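## Task

Rotate the PROGRAM knob until it points at P4. Every other control must be left as it was, or the task fails. The console is free-standing, so don't let it lift or tilt noticeably and then fall back. The knob must stay at P4 on its own once the robot lets go.

## Robot and tools

Robot: two arms, left_arm and right_arm, each ending in a two-finger parallel gripper. All poses use one scene frame. Its origin is on the table surface midway between the arms, +z is up, +x points out across the table, and left_arm sits on the +y side. The arm names do not tell you which side of a picture they appear on.

Gripper geometry: the fingers extend along the gripper's +z axis and close along its x axis. end_effector_position is the spot between the finger pads, and the fingertips stick out 17.5 mm beyond it. A pure rotation pivots on that spot, which is 25 mm off the last joint's axis toward the gripper's -y. A flat block juts about 9 cm toward -y from that axis and rotates with the gripper, so watch its clearance.

Row format, used by execute_actions and move: one list of 20 numbers covering both arms, even if only one moves. The first 10 are left_arm: x, y, z in metres, then qw, qx, qy, qz (w first), then gripper position, force_limit, speed. The next 10 are the same fields for right_arm. x, y, z and the quaternion are absolute targets in the scene frame, so each is a pose, not an offset. The three gripper numbers range from -1 to 1. position: +1 means fully open (50 mm gap), about -0.65 means the pads touch, and -1 means grip until stopped. force_limit: -1 is about 20 N per pad, 0 is about 102 N, +1 is about 185 N, and the real grip can exceed this by up to ~17%. speed: -1 is 20 mm/s, 0 is 85, +1 is 150. A 0 is a real command. To leave a gripper unchanged, repeat its last three numbers. To hold an arm still, resend its last reported position and quaternion each call. Repeat the same quaternion in every row to keep an orientation.

execute_actions(actions): a list of actions. Each action is a table of up to 15 rows, one row per control step of 1/30 s, so one action lasts 0.5 s; a shorter table keeps its last row for the remaining steps. An empty list just reports state and images. If any target lies more than 0.6 m from that gripper's current position along any of its own axes, the action is refused for both arms. A malformed action, or a first action failing that check against the last reported state, refuses the whole call. Each step the command is clipped to within 100 mm and 16 degrees of the measured pose. Damped inverse kinematics then follows it with about 0.17 s of lag, favouring position over orientation. After an action the arm only continues to its last clipped pose, so far targets need further actions.

move(target, speed, stop_force, blocking): target is one 20-number row of absolute poses. Each gripper travels in a straight line and both paths finish together, taking 0.5 to 10 s; paths are cut off at 10 s. speed is in m/s, from 0.002 to 0.5, default 0.25; rotation is capped at twice that value in rad/s. Gripper numbers are applied at the start. Paths ignore obstacles and the other arm, and grippers may lag, wander or overshoot speed near full arm extension. stop_force (N, 14 to 160, one value shared by both arms, accepted only after 0.2 s of scene time) ends an arm's path when its wrist sensor feels that much extra push opposing the motion for 2 steps; the gripper then backs up 2 steps and holds. Pressure can briefly reach twice the value or more, settling within about a second. It is unreliable if the gripper rotates during the move. Leave it out when pulling away from something you are pressing. An arm already within 1.5 mm and 0.5 degrees of its target only stops at sensor saturation. Go slowly near contact: the arms are stiff, and aiming even slightly past a hard surface can cause a fault. blocking=false returns after 0.5 s while motion continues; it cannot be combined with stop_force, and further rows or moves are refused until a result shows the end (use wait(0) or stop).

The move: line reports each arm's ending: done, off_target, moving, held (a check blocked the final step), fault, or contact (stop_force ended the path; this overrides the others). limits=paced means the pose was clipped; limits=held means some steps were blocked, after which the arm may surge. Distances to each pose are also given.

wait(seconds): 0 to 10; arms keep their last command and a running move carries on. stop(): brakes the running move, needing room to decelerate; fingers keep moving. zoom_image(camera, region): camera is cam_high, cam_low, cam_left_wrist or cam_right_wrist; region is [x0, y0, x1, y1] in pixels from the top-left, at most 504 by 504. finished_scene(scene): ends the current scene by its number; the goal must already hold without the robot.

Results: the state line gives each gripper's position, quaternion and velocities (m/s, rad/s); printed positions can be off at long reach. Hand target lines show the pose being driven toward. A pose unreachable line means a clearance check altered or blocked that arm's command. Wrist force and Wrist torque are in the end effector's own axes, pointing from a pressed surface back into the arm, with offsets up to ~10 N, noise up to ~3.7 N, saturating near 200 N; no reading is normal at first. object_status: 0 moving, 1 stopped while opening, 2 stopped while closing (a real grip), 3 reached the commanded position or pads met. Opening in mm ≈ (250 - position_measured) x 0.202. MOTOR HOT appears at 70 °C; at 85 °C the arm is braked until cool.

Images come in the order cam_high (896x504), cam_low (896x504), cam_left_wrist (504x504), cam_right_wrist (504x504), with calibration supplied.

Avoid: joint torque at the load limits (686, 686, 402, 99.5, 99.5, 99.5 N m) or 150 N of outside force, either of which stops that arm for 10 s; arms touching or pushing each other; knocking anything off the table; tipping or lifting the loose console; and altering controls other than the target one.

Each tool is called after "Request:" by a JSON object that holds its "method" and its "body", one argument or row to a line.

## Session

Request:
{"method": "execute_actions", "body": {
  "actions": []
}}

Scene clock: 0.00 s.
left_arm: end_effector_position=(+0.3841, +0.5280, +0.2985) position_measured=3 object_status=3 end_effector_quat_wxyz=(+0.111, +0.117, +0.977, +0.140) end_effector_velocity=(+0.001, +0.000, +0.000) end_effector_angular_velocity=(+0.001, -0.001, +0.001) | right_arm: end_effector_position=(+0.3075, -0.0366, +0.1604) position_measured=3 object_status=3 end_effector_quat_wxyz=(-0.268, -0.199, +0.884, +0.326) end_effector_velocity=(-0.001, +0.000, +0.001) end_effector_angular_velocity=(+0.002, +0.000, +0.001)
Joint positions: left_arm=[-1.274 -2.135  2.574 -1.89  -1.231 -2.469] | right_arm=[ 4.5   -2.016 -2.313  0.045  2.356 -0.531]
Joint velocities: left_arm=[ 0.001 -0.    -0.     0.001  0.001 -0.   ] | right_arm=[ 0.001  0.001  0.    -0.     0.001  0.   ]
Wrist force (N, on the end effector, along its own x y z axes, offset not removed): no reading
Wrist torque (N m, same axes, about the end effector's origin, offset not removed): no reading
Hand target (left_arm): +0.384, +0.528, +0.298; +0.111, +0.117, +0.977, +0.140
Hand target (right_arm): +0.307, -0.037, +0.160; -0.268, -0.199, +0.884, +0.326

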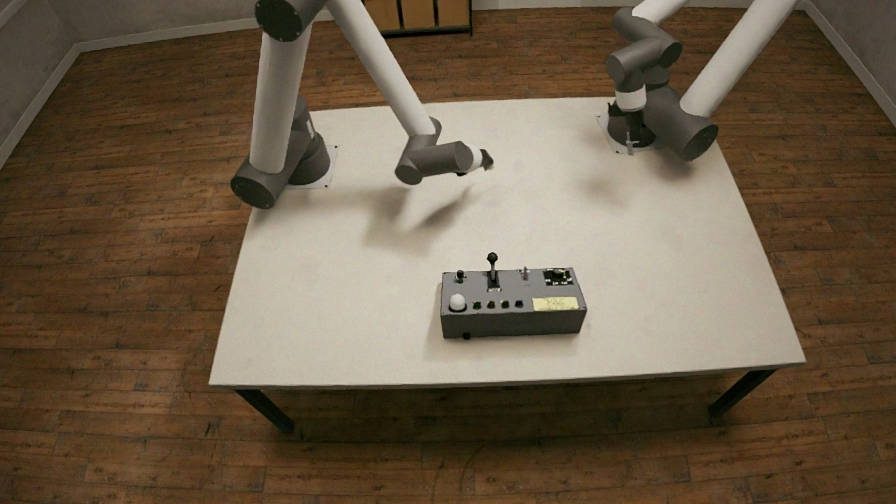

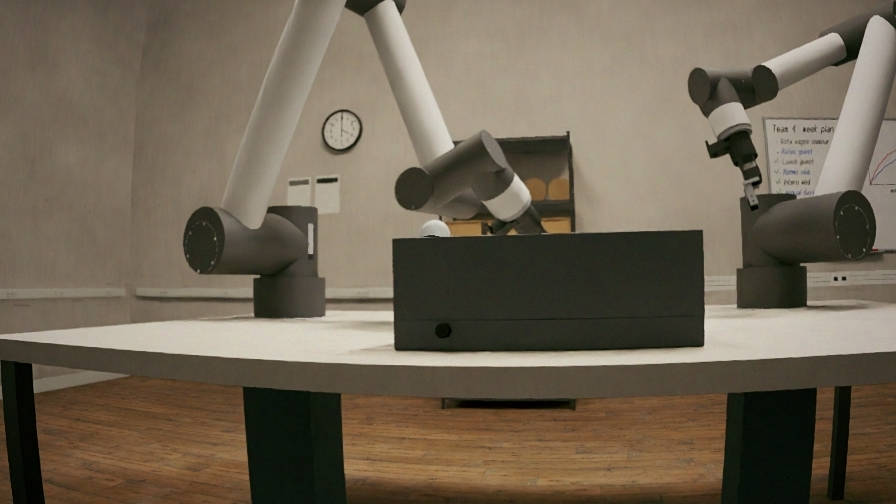

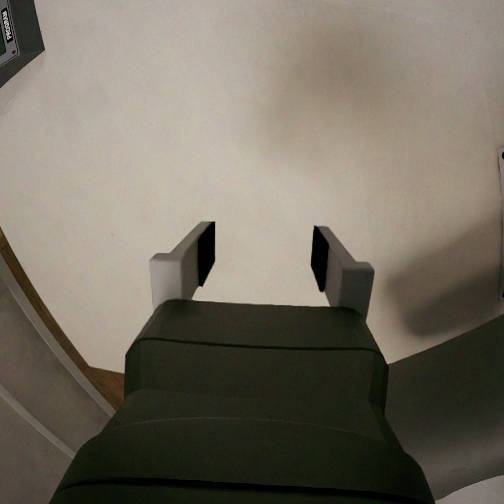

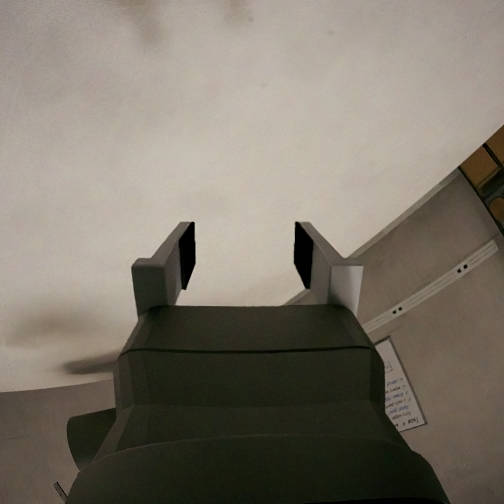

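Request:
{"method": "zoom_image", "body": {
  "camera": "cam_high",
  "region": [430, 245, 600, 345]
}}

Region (430, 245, 600, 345) of cam_high's 896x504 image, scaled by 2.965, with more detail than that image has; it fills the top 296 rows of this view, and the rest is white.

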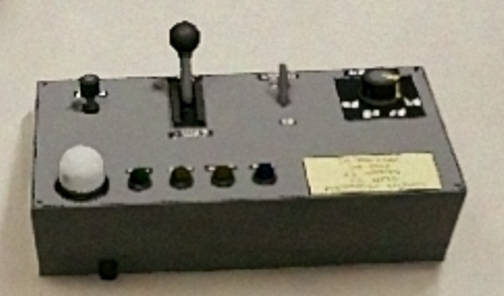

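Request:
{"method": "move", "body": {
  "target": [0.78,0.23,0.33,0,0.7071,-0.7071,0,1,0,0,0.3075,-0.0366,0.1604,-0.268,-0.199,0.884,0.326,1,0,0],
  "speed": 0.4
}}

Scene clock: 13.93 s.
left_arm: end_effector_position=(+0.7801, +0.2305, +0.3308) position_measured=3 object_status=3 end_effector_quat_wxyz=(+0.000, -0.707, +0.707, -0.000) end_effector_velocity=(+0.003, -0.001, +0.000) end_effector_angular_velocity=(-0.001, -0.002, +0.009) | right_arm: end_effector_position=(+0.3075, -0.0366, +0.1604) position_measured=3 object_status=3 end_effector_quat_wxyz=(-0.268, -0.199, +0.884, +0.326) end_effector_velocity=(-0.000, -0.000, +0.001) end_effector_angular_velocity=(+0.001, +0.000, +0.000)
Joint positions: left_arm=[-0.911 -1.418  2.008 -2.161 -1.571 -3.893] | right_arm=[ 4.499 -2.016 -2.313  0.045  2.356 -0.532]
Joint velocities: left_arm=[ 0.001  0.002 -0.003 -0.002  0.001 -0.008] | right_arm=[-0.     0.001 -0.     0.     0.    -0.   ]
Wrist force (N, on the end effector, along its own x y z axes, offset not removed): left_arm=[3.9 5.7 4.4] | right_arm=[-3.2 -10.4 -9.2]
Wrist torque (N m, same axes, about the end effector's origin, offset not removed): left_arm=[1.66 -0.53 0.05] | right_arm=[-2.10 0.30 -0.41]
Hand target (left_arm): +0.780, +0.230, +0.331; -0.000, +0.707, -0.707, +0.000
Hand target (right_arm): +0.308, -0.037, +0.160; -0.268, -0.199, +0.884, +0.326
Off the commanded pose (left_arm): 0.001 m, 0 deg.
Off the commanded pose (right_arm): 0.000 m, 0 deg.
move: done
camera_calibration (this result's frames):
cam_left_wrist: T_world_to_cam=[[0.00103473, -0.998475, -0.0551981, 0.254519], [-0.960325, -0.016386, 0.278403, 0.664161], [-0.278883, 0.05272, -0.958877, 0.672104], [0, 0, 0, 1]] pos_world=[0.824985, 0.22958, 0.47361]
cam_right_wrist: T_world_to_cam=[[-0.763053, -0.532372, 0.36651, 0.156175], [0.018812, 0.548525, 0.835923, -0.125226], [-0.646062, 0.644748, -0.408538, 0.437451], [0, 0, 0, 1]] pos_world=[0.404145, -0.130213, 0.226155]

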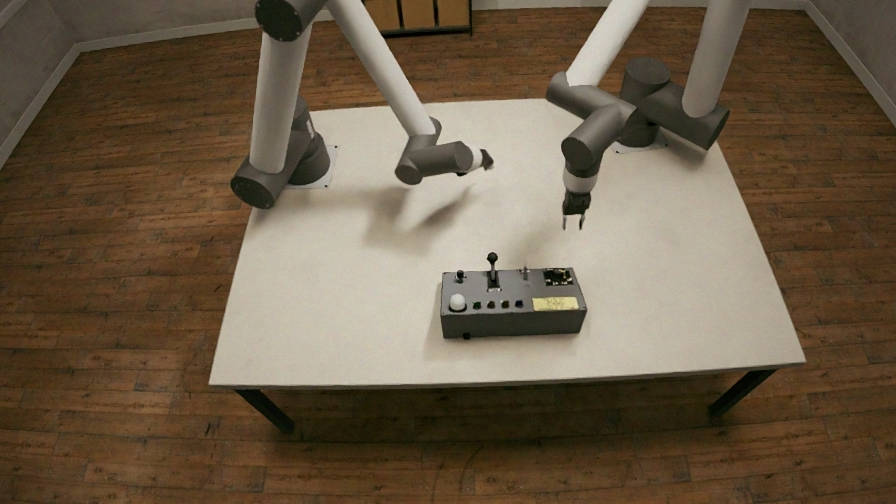

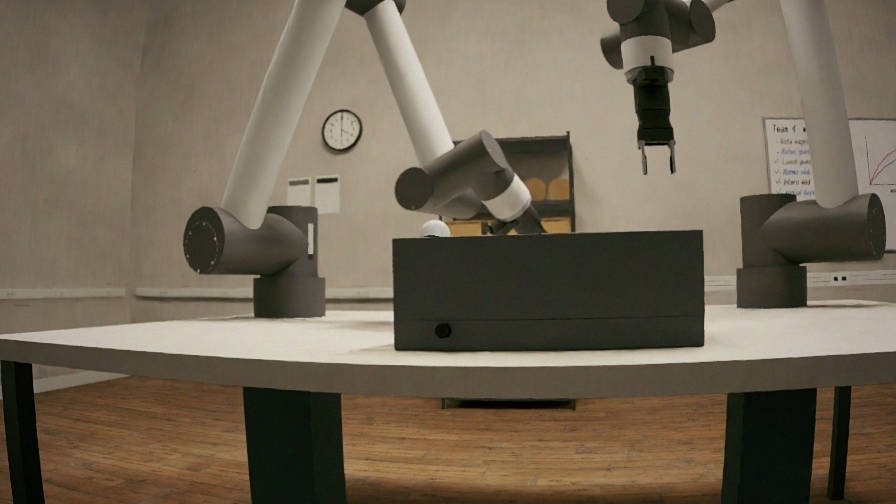

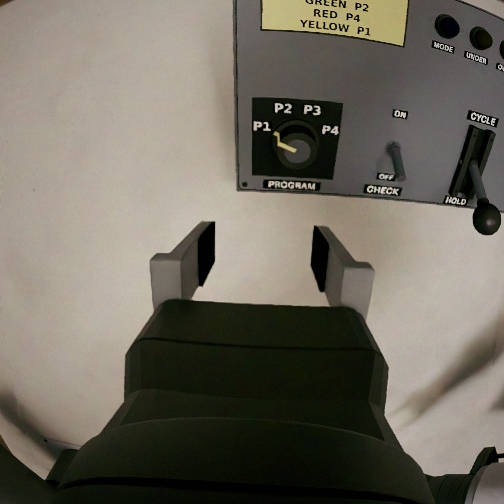

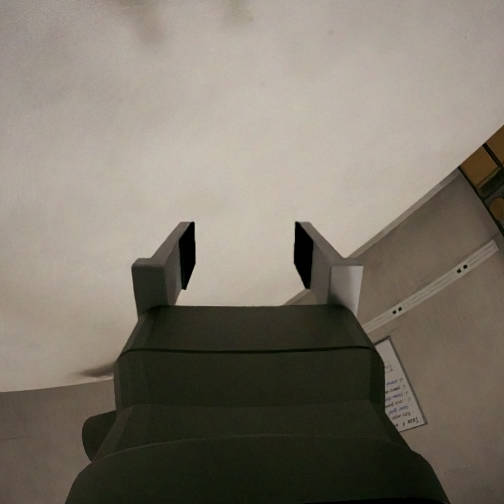

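Request:
{"method": "zoom_image", "body": {
  "camera": "cam_left_wrist",
  "region": [220, 0, 504, 240]
}}

Request:
{"method": "zoom_image", "body": {
  "camera": "cam_left_wrist",
  "region": [230, 90, 350, 200]
}}

Region (220, 0, 504, 240) of cam_left_wrist's 504x504 image, scaled by 1.775, with more detail than that image has; it fills the top 426 rows of this view, and the rest is white.

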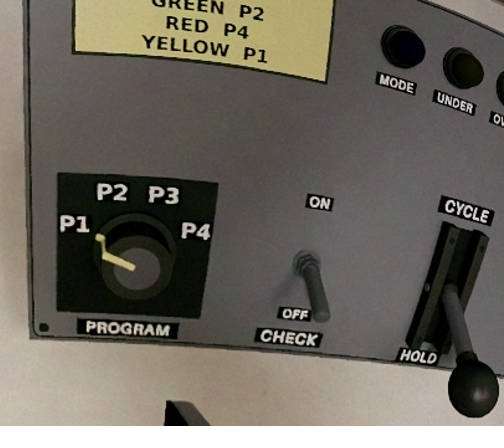

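Region (230, 90, 350, 200) of cam_left_wrist's 504x504 image, scaled by 4.200, with more detail than that image has; it fills the top 462 rows of this view, and the rest is white.

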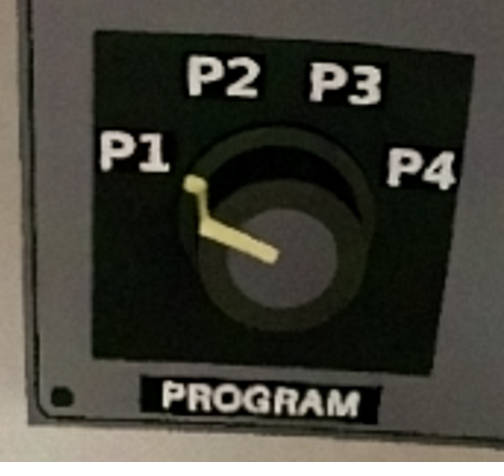

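Request:
{"method": "move", "body": {
  "target": [0.758,0.197,0.264,-0.153,0.690,-0.690,0.153,1,0,0,0.3075,-0.0366,0.1604,-0.268,-0.199,0.884,0.326,1,0,0],
  "speed": 0.3
}}

Scene clock: 32.13 s.
left_arm: end_effector_position=(+0.7582, +0.1971, +0.2640) position_measured=3 object_status=3 end_effector_quat_wxyz=(+0.153, -0.690, +0.691, -0.152) end_effector_velocity=(+0.000, -0.002, -0.002) end_effector_angular_velocity=(-0.002, -0.014, -0.001) | right_arm: end_effector_position=(+0.3075, -0.0366, +0.1604) position_measured=3 object_status=3 end_effector_quat_wxyz=(-0.268, -0.199, +0.884, +0.326) end_effector_velocity=(-0.000, -0.000, -0.001) end_effector_angular_velocity=(-0.000, +0.000, +0.001)
Joint positions: left_arm=[-1.088 -1.399  2.265 -2.708 -1.226 -4.024] | right_arm=[ 4.499 -2.016 -2.313  0.045  2.356 -0.532]
Joint velocities: left_arm=[-0.005  0.004  0.006 -0.019  0.011 -0.001] | right_arm=[ 0.    -0.    -0.001  0.     0.    -0.   ]
Wrist force (N, on the end effector, along its own x y z axes, offset not removed): left_arm=[4.3 3.4 4.9] | right_arm=[-1.9 -9.9 -10.5]
Wrist torque (N m, same axes, about the end effector's origin, offset not removed): left_arm=[1.13 -0.61 -0.12] | right_arm=[-1.90 0.13 -0.34]
Hand target (left_arm): +0.758, +0.197, +0.264; -0.153, +0.690, -0.690, +0.153
Hand target (right_arm): +0.308, -0.037, +0.160; -0.268, -0.199, +0.884, +0.326
Off the commanded pose (left_arm): 0.000 m, 0 deg.
Off the commanded pose (right_arm): 0.000 m, 0 deg.
move: done
camera_calibration (this result's frames):
cam_left_wrist: T_world_to_cam=[[0.0250689, -0.99846, -0.0494924, 0.197755], [-0.988259, -0.0172879, -0.151807, 0.796161], [0.150718, 0.0527169, -0.98717, 0.285503], [0, 0, 0, 1]] pos_world=[0.738825, 0.196163, 0.41249]
cam_right_wrist: T_world_to_cam=[[-0.763053, -0.532372, 0.36651, 0.156175], [0.0188123, 0.548524, 0.835923, -0.125226], [-0.646062, 0.644749, -0.408538, 0.437451], [0, 0, 0, 1]] pos_world=[0.404146, -0.130213, 0.226155]

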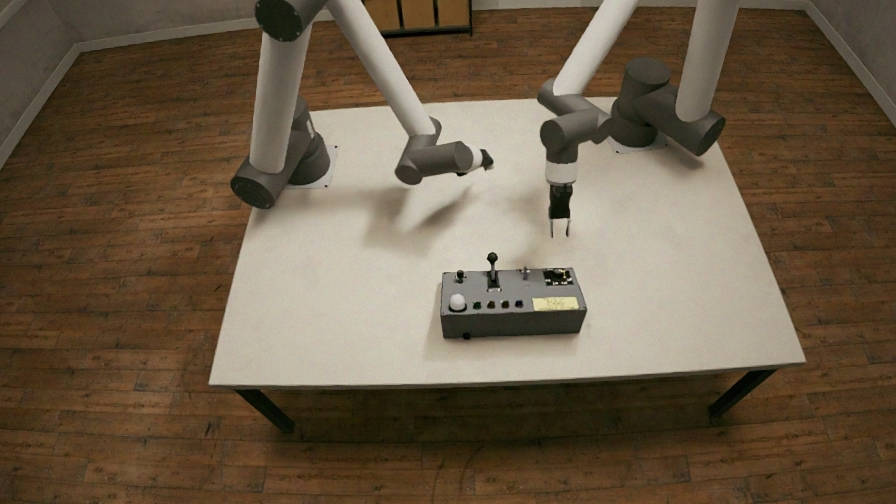

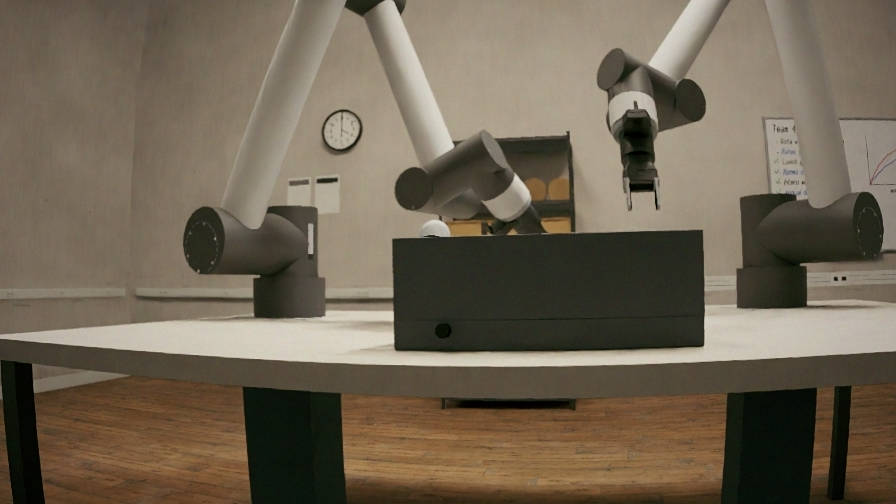

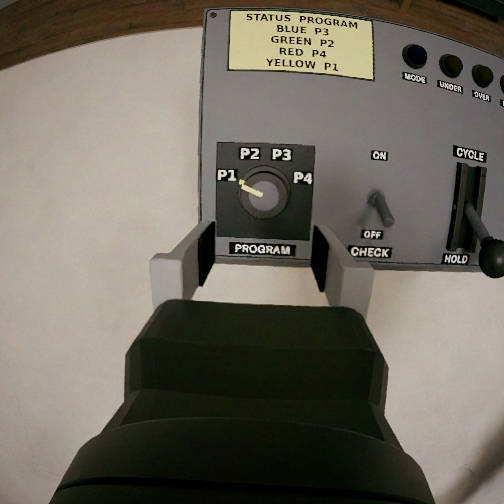

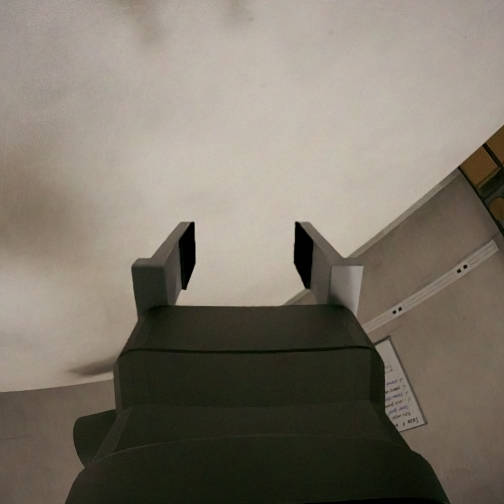

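Request:
{"method": "zoom_image", "body": {
  "camera": "cam_left_wrist",
  "region": [195, 130, 335, 270]
}}

Request:
{"method": "zoom_image", "body": {
  "camera": "cam_left_wrist",
  "region": [195, 0, 395, 140]
}}

Region (195, 130, 335, 270) of cam_left_wrist's 504x504 image, scaled by 3.600, with more detail than that image has.

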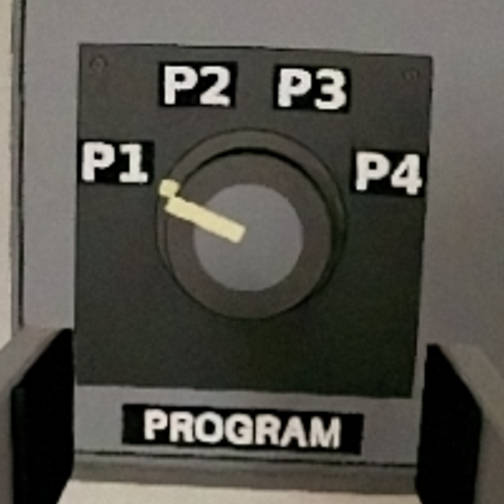

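Region (195, 0, 395, 140) of cam_left_wrist's 504x504 image, scaled by 2.520, with more detail than that image has; it fills the top 353 rows of this view, and the rest is white.

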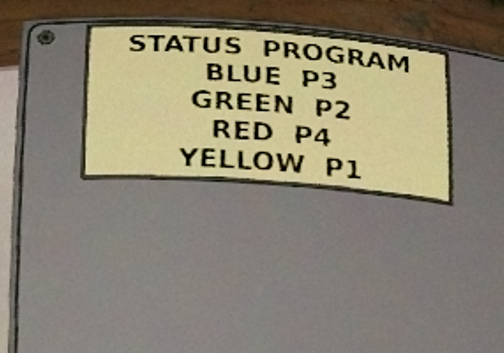

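Request:
{"method": "move", "body": {
  "target": [0.8124,0.199,0.165,-0.0763,0.9054,-0.3750,0.1843,1,0,0,0.3075,-0.0366,0.1604,-0.268,-0.199,0.884,0.326,1,0,0],
  "speed": 0.3
}}

Scene clock: 68.87 s.
left_arm: end_effector_position=(+0.8123, +0.1990, +0.1653) position_measured=3 object_status=3 end_effector_quat_wxyz=(-0.076, +0.905, -0.376, +0.184) end_effector_velocity=(+0.001, -0.001, -0.002) end_effector_angular_velocity=(-0.007, +0.000, +0.014) | right_arm: end_effector_position=(+0.3075, -0.0366, +0.1604) position_measured=3 object_status=3 end_effector_quat_wxyz=(-0.268, -0.199, +0.884, +0.326) end_effector_velocity=(-0.001, +0.001, -0.000) end_effector_angular_velocity=(-0.000, -0.000, +0.001)
Joint positions: left_arm=[-1.03  -1.232  2.221 -2.826 -1.267 -4.757] | right_arm=[ 4.499 -2.016 -2.313  0.045  2.356 -0.532]
Joint velocities: left_arm=[ 0.     0.003 -0.001 -0.002 -0.001 -0.015] | right_arm=[ 0.001 -0.     0.001  0.    -0.001  0.   ]
Wrist force (N, on the end effector, along its own x y z axes, offset not removed): left_arm=[4.8 5.9 6.5] | right_arm=[-5.6 -9.9 -9.1]
Wrist torque (N m, same axes, about the end effector's origin, offset not removed): left_arm=[1.70 -0.63 -0.10] | right_arm=[-1.92 0.81 -0.47]
Hand target (left_arm): +0.812, +0.199, +0.165; -0.076, +0.905, -0.375, +0.184
Hand target (right_arm): +0.308, -0.037, +0.160; -0.268, -0.199, +0.884, +0.326
Off the commanded pose (left_arm): 0.000 m, 0 deg.
Off the commanded pose (right_arm): 0.000 m, 0 deg.
move: done
camera_calibration (this result's frames):
cam_left_wrist: T_world_to_cam=[[0.6716, -0.705827, 0.225304, -0.435445], [-0.723715, -0.690083, -0.00458227, 0.729328], [0.158713, -0.159978, -0.974278, 0.213475], [0, 0, 0, 1]] pos_world=[0.786389, 0.2301, 0.309434]
cam_right_wrist: T_world_to_cam=[[-0.763053, -0.532372, 0.36651, 0.156175], [0.0188123, 0.548524, 0.835923, -0.125226], [-0.646062, 0.644749, -0.408538, 0.437451], [0, 0, 0, 1]] pos_world=[0.404146, -0.130213, 0.226155]

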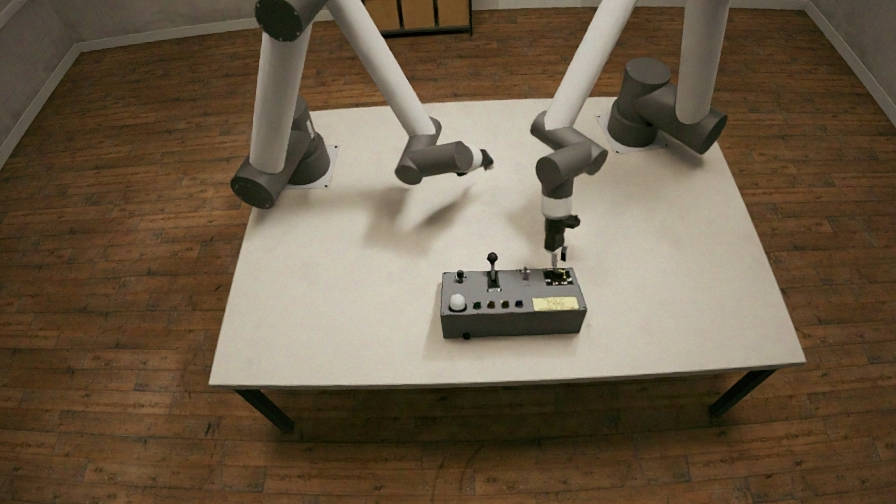

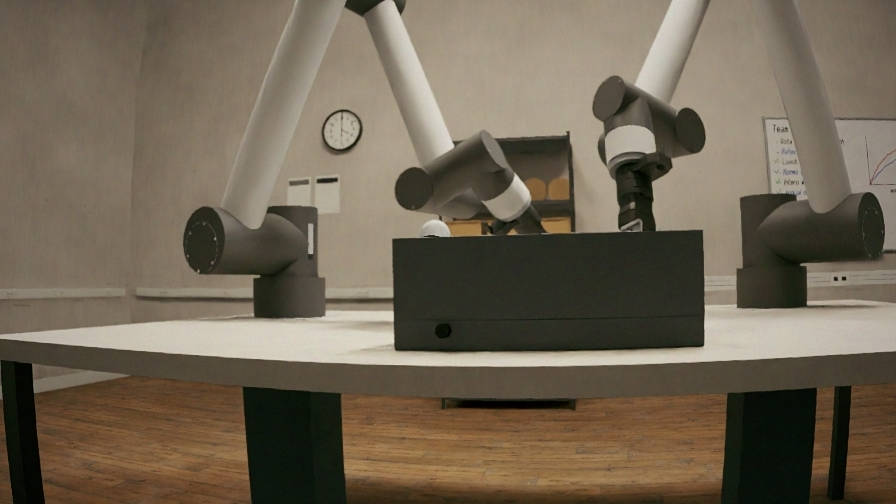

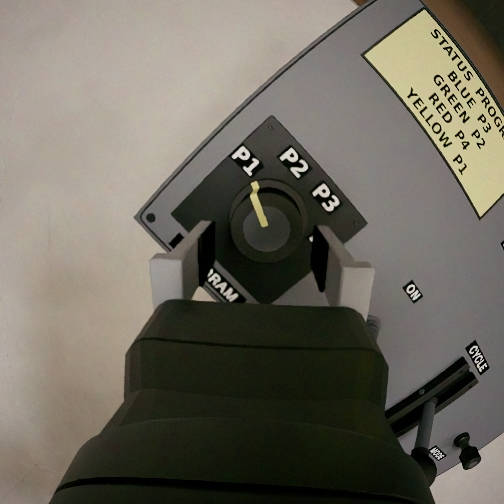

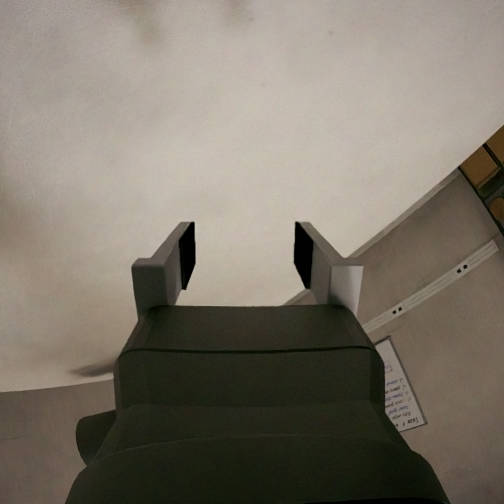

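Request:
{"method": "zoom_image", "body": {
  "camera": "cam_left_wrist",
  "region": [195, 160, 335, 300]
}}

Region (195, 160, 335, 300) of cam_left_wrist's 504x504 image, scaled by 3.600, with more detail than that image has.

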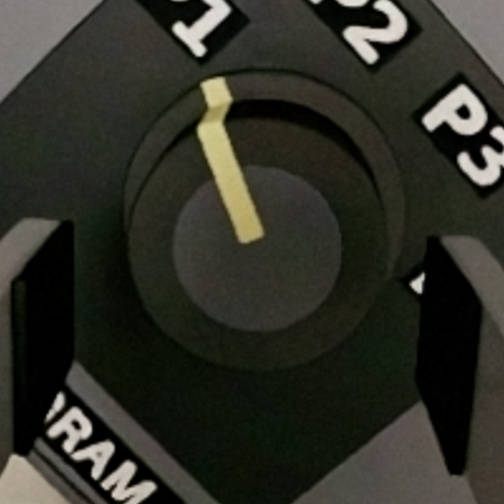

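Request:
{"method": "move", "body": {
  "target": [0.8305,0.1995,0.126,-0.0783,0.8973,-0.3873,0.1972,1,0,0,0.3075,-0.0366,0.1604,-0.268,-0.199,0.884,0.326,1,0,0],
  "speed": 0.04,
  "stop_force": 15
}}

Request:
{"method": "zoom_image", "body": {
  "camera": "cam_left_wrist",
  "region": [185, 160, 345, 320]
}}

Scene clock: 84.57 s.
left_arm: end_effector_position=(+0.8304, +0.1995, +0.1263) position_measured=3 object_status=3 end_effector_quat_wxyz=(-0.078, +0.897, -0.387, +0.197) end_effector_velocity=(+0.001, -0.001, -0.002) end_effector_angular_velocity=(-0.001, -0.003, -0.002) | right_arm: end_effector_position=(+0.3075, -0.0366, +0.1604) position_measured=3 object_status=3 end_effector_quat_wxyz=(-0.268, -0.199, +0.884, +0.326) end_effector_velocity=(-0.000, -0.001, -0.000) end_effector_angular_velocity=(-0.001, +0.000, -0.000)
Joint positions: left_arm=[-1.018 -1.167  2.229 -2.931 -1.26  -4.71 ] | right_arm=[ 4.499 -2.016 -2.313  0.045  2.356 -0.532]
Joint velocities: left_arm=[-0.     0.004  0.    -0.008  0.001  0.003] | right_arm=[-0.     0.001 -0.001 -0.    -0.     0.   ]
Wrist force (N, on the end effector, along its own x y z axes, offset not removed): left_arm=[3.6 4.9 -0.7] | right_arm=[-3.3 -6.9 -4.8]
Wrist torque (N m, same axes, about the end effector's origin, offset not removed): left_arm=[1.36 -0.48 -0.08] | right_arm=[-1.30 0.38 -0.45]
Hand target (left_arm): +0.831, +0.199, +0.126; -0.078, +0.897, -0.387, +0.197
Hand target (right_arm): +0.308, -0.037, +0.160; -0.268, -0.199, +0.884, +0.326
Off the commanded pose (left_arm): 0.000 m, 0 deg.
Off the commanded pose (right_arm): 0.000 m, 0 deg.
move: done
camera_calibration (this result's frames):
cam_left_wrist: T_world_to_cam=[[0.64583, -0.72381, 0.242904, -0.415666], [-0.74215, -0.669846, -0.0227987, 0.756156], [0.17921, -0.165547, -0.969782, 0.156182], [0, 0, 0, 1]] pos_world=[0.801642, 0.231499, 0.269669]
cam_right_wrist: T_world_to_cam=[[-0.763053, -0.532372, 0.36651, 0.156175], [0.0188122, 0.548525, 0.835923, -0.125226], [-0.646062, 0.644749, -0.408538, 0.437451], [0, 0, 0, 1]] pos_world=[0.404146, -0.130213, 0.226155]

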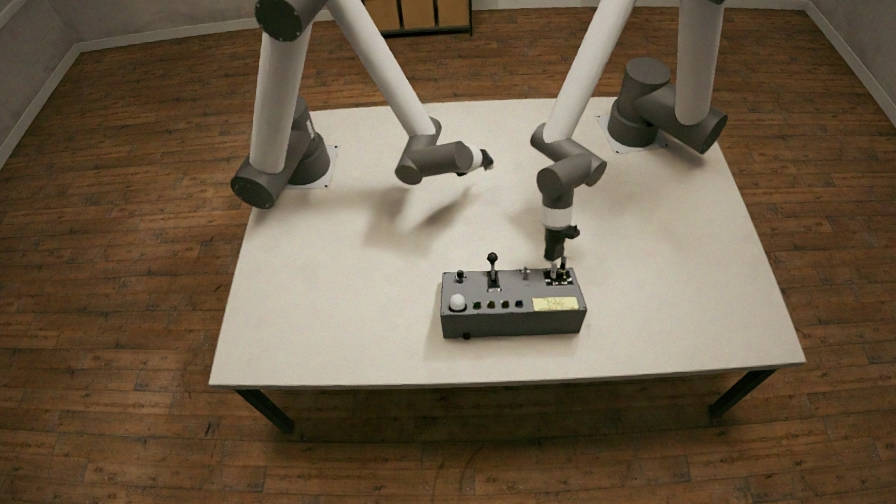

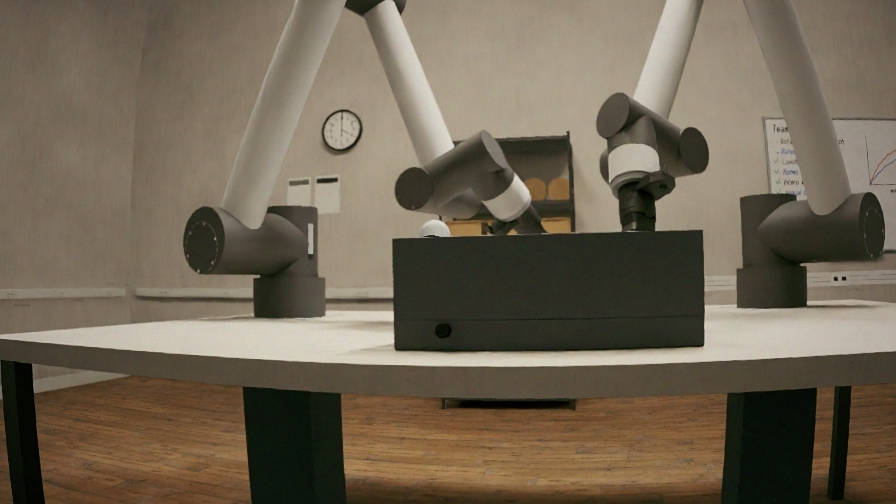

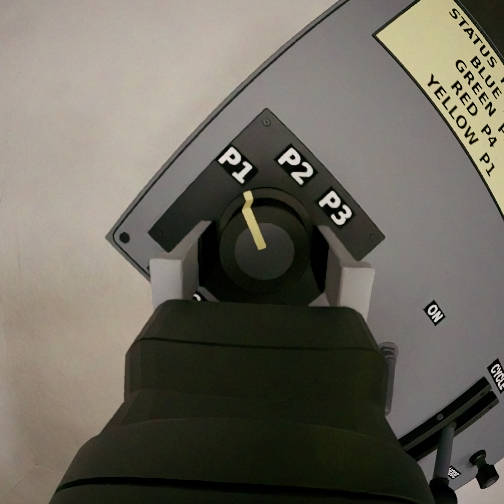

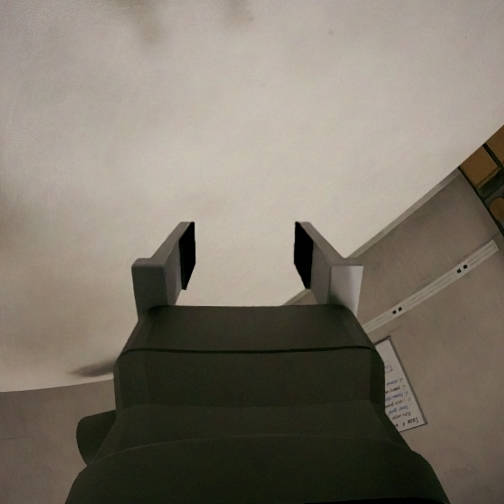

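Region (185, 160, 345, 320) of cam_left_wrist's 504x504 image, scaled by 3.150, with more detail than that image has.

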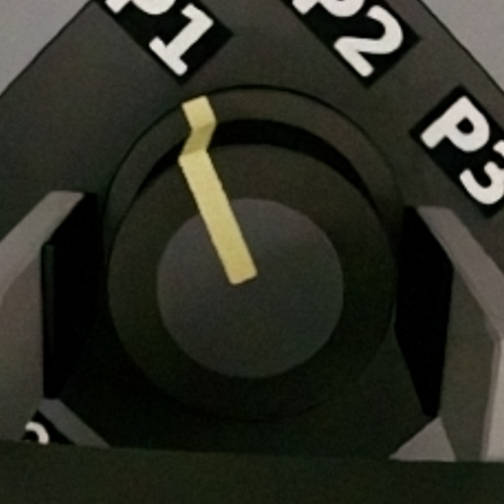

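Request:
{"method": "execute_actions", "body": {
  "actions": [
    [[0.831,0.1996,0.1251,-0.0783,0.8973,-0.3873,0.1972,1,0,0,0.3075,-0.0366,0.1604,-0.268,-0.199,0.884,0.326,1,0,0],[0.831,0.1996,0.1251,-0.0783,0.8973,-0.3873,0.1972,1,0,0,0.3075,-0.0366,0.1604,-0.268,-0.199,0.884,0.326,1,0,0],[0.8315,0.1997,0.1243,-0.0783,0.8973,-0.3873,0.1972,1,0,0,0.3075,-0.0366,0.1604,-0.268,-0.199,0.884,0.326,1,0,0],[0.8315,0.1997,0.1243,-0.0783,0.8973,-0.3873,0.1972,1,0,0,0.3075,-0.0366,0.1604,-0.268,-0.199,0.884,0.326,1,0,0],[0.832,0.1998,0.1234,-0.0783,0.8973,-0.3873,0.1972,1,0,0,0.3075,-0.0366,0.1604,-0.268,-0.199,0.884,0.326,1,0,0]],
    [[0.832,0.1998,0.1234,-0.0783,0.8973,-0.3873,0.1972,-1,-0.3,-0.7,0.3075,-0.0366,0.1604,-0.268,-0.199,0.884,0.326,1,0,0]],
    [[0.832,0.1998,0.1234,-0.0783,0.8973,-0.3873,0.1972,-1,-0.3,-0.7,0.3075,-0.0366,0.1604,-0.268,-0.199,0.884,0.326,1,0,0]]
  ]
}}

Scene clock: 93.67 s.
left_arm: end_effector_position=(+0.8320, +0.1998, +0.1234) position_measured=39 object_status=2 end_effector_quat_wxyz=(-0.078, +0.897, -0.387, +0.197) end_effector_velocity=(+0.000, +0.001, -0.000) end_effector_angular_velocity=(+0.001, +0.000, +0.000) | right_arm: end_effector_position=(+0.3075, -0.0366, +0.1604) position_measured=3 object_status=3 end_effector_quat_wxyz=(-0.268, -0.199, +0.884, +0.326) end_effector_velocity=(+0.000, -0.001, -0.001) end_effector_angular_velocity=(-0.002, -0.000, -0.000)
Joint positions: left_arm=[-1.016 -1.163  2.229 -2.936 -1.26  -4.709] | right_arm=[ 4.499 -2.016 -2.313  0.045  2.356 -0.532]
Joint velocities: left_arm=[ 0.    -0.     0.     0.001  0.001  0.   ] | right_arm=[-0.    -0.001 -0.001 -0.    -0.001 -0.   ]
Wrist force (N, on the end effector, along its own x y z axes, offset not removed): left_arm=[40.1 5.0 12.1] | right_arm=[-3.5 -8.6 -3.1]
Wrist torque (N m, same axes, about the end effector's origin, offset not removed): left_arm=[1.50 -0.08 0.00] | right_arm=[-1.62 0.52 -0.42]
Hand target (left_arm): +0.832, +0.200, +0.123; -0.078, +0.897, -0.387, +0.197
Hand target (right_arm): +0.308, -0.037, +0.160; -0.268, -0.199, +0.884, +0.326
Off the commanded pose (left_arm): 0.000 m, 0 deg.
Off the commanded pose (right_arm): 0.000 m, 0 deg.
camera_calibration (this result's frames):
cam_left_wrist: T_world_to_cam=[[0.645617, -0.723939, 0.243086, -0.415616], [-0.742296, -0.66968, -0.0229052, 0.757567], [0.179371, -0.165654, -0.969734, 0.153057], [0, 0, 0, 1]] pos_world=[0.803214, 0.231801, 0.266807]
cam_right_wrist: T_world_to_cam=[[-0.763053, -0.532372, 0.366509, 0.156175], [0.018812, 0.548524, 0.835923, -0.125226], [-0.646062, 0.644749, -0.408538, 0.437451], [0, 0, 0, 1]] pos_world=[0.404146, -0.130213, 0.226155]

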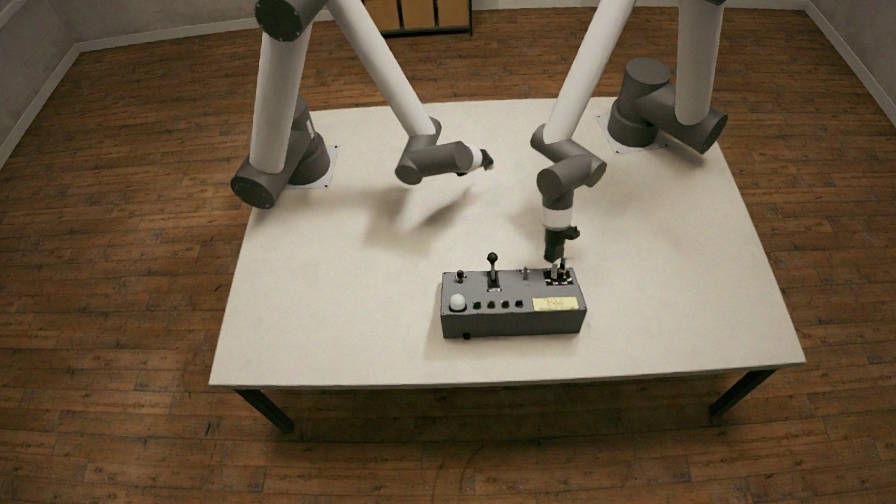

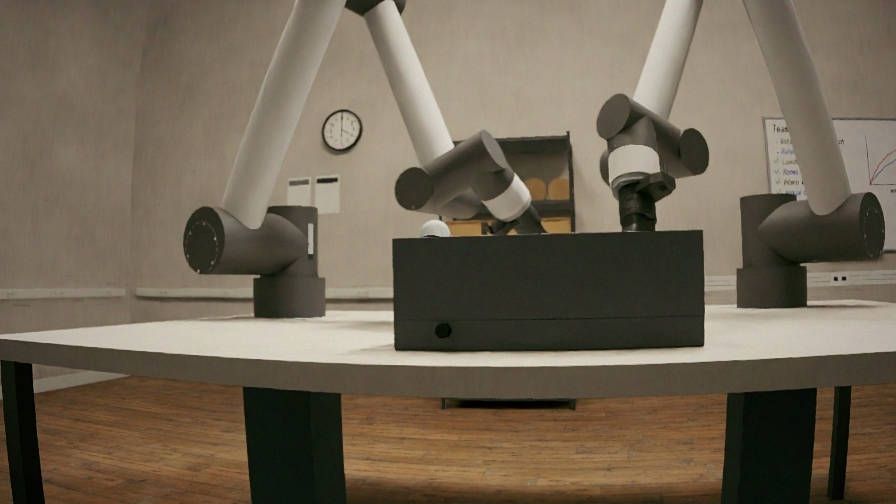

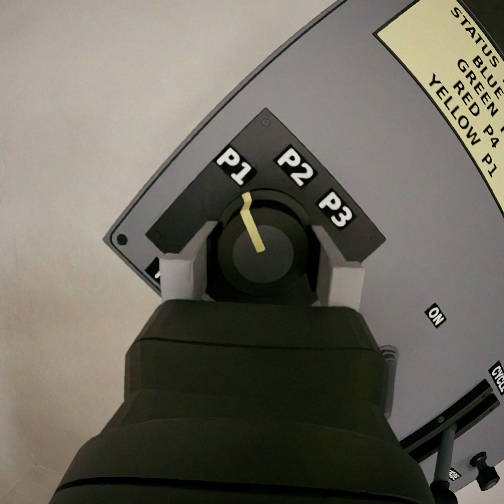

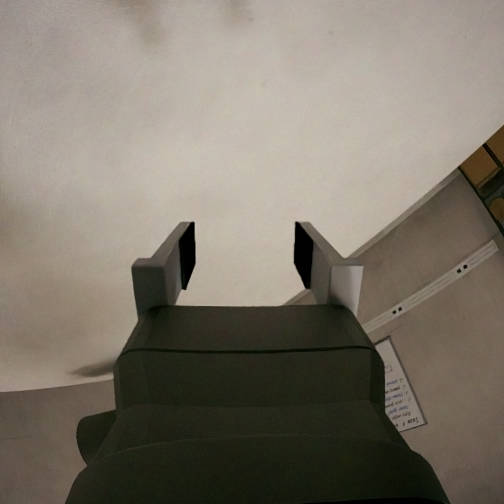

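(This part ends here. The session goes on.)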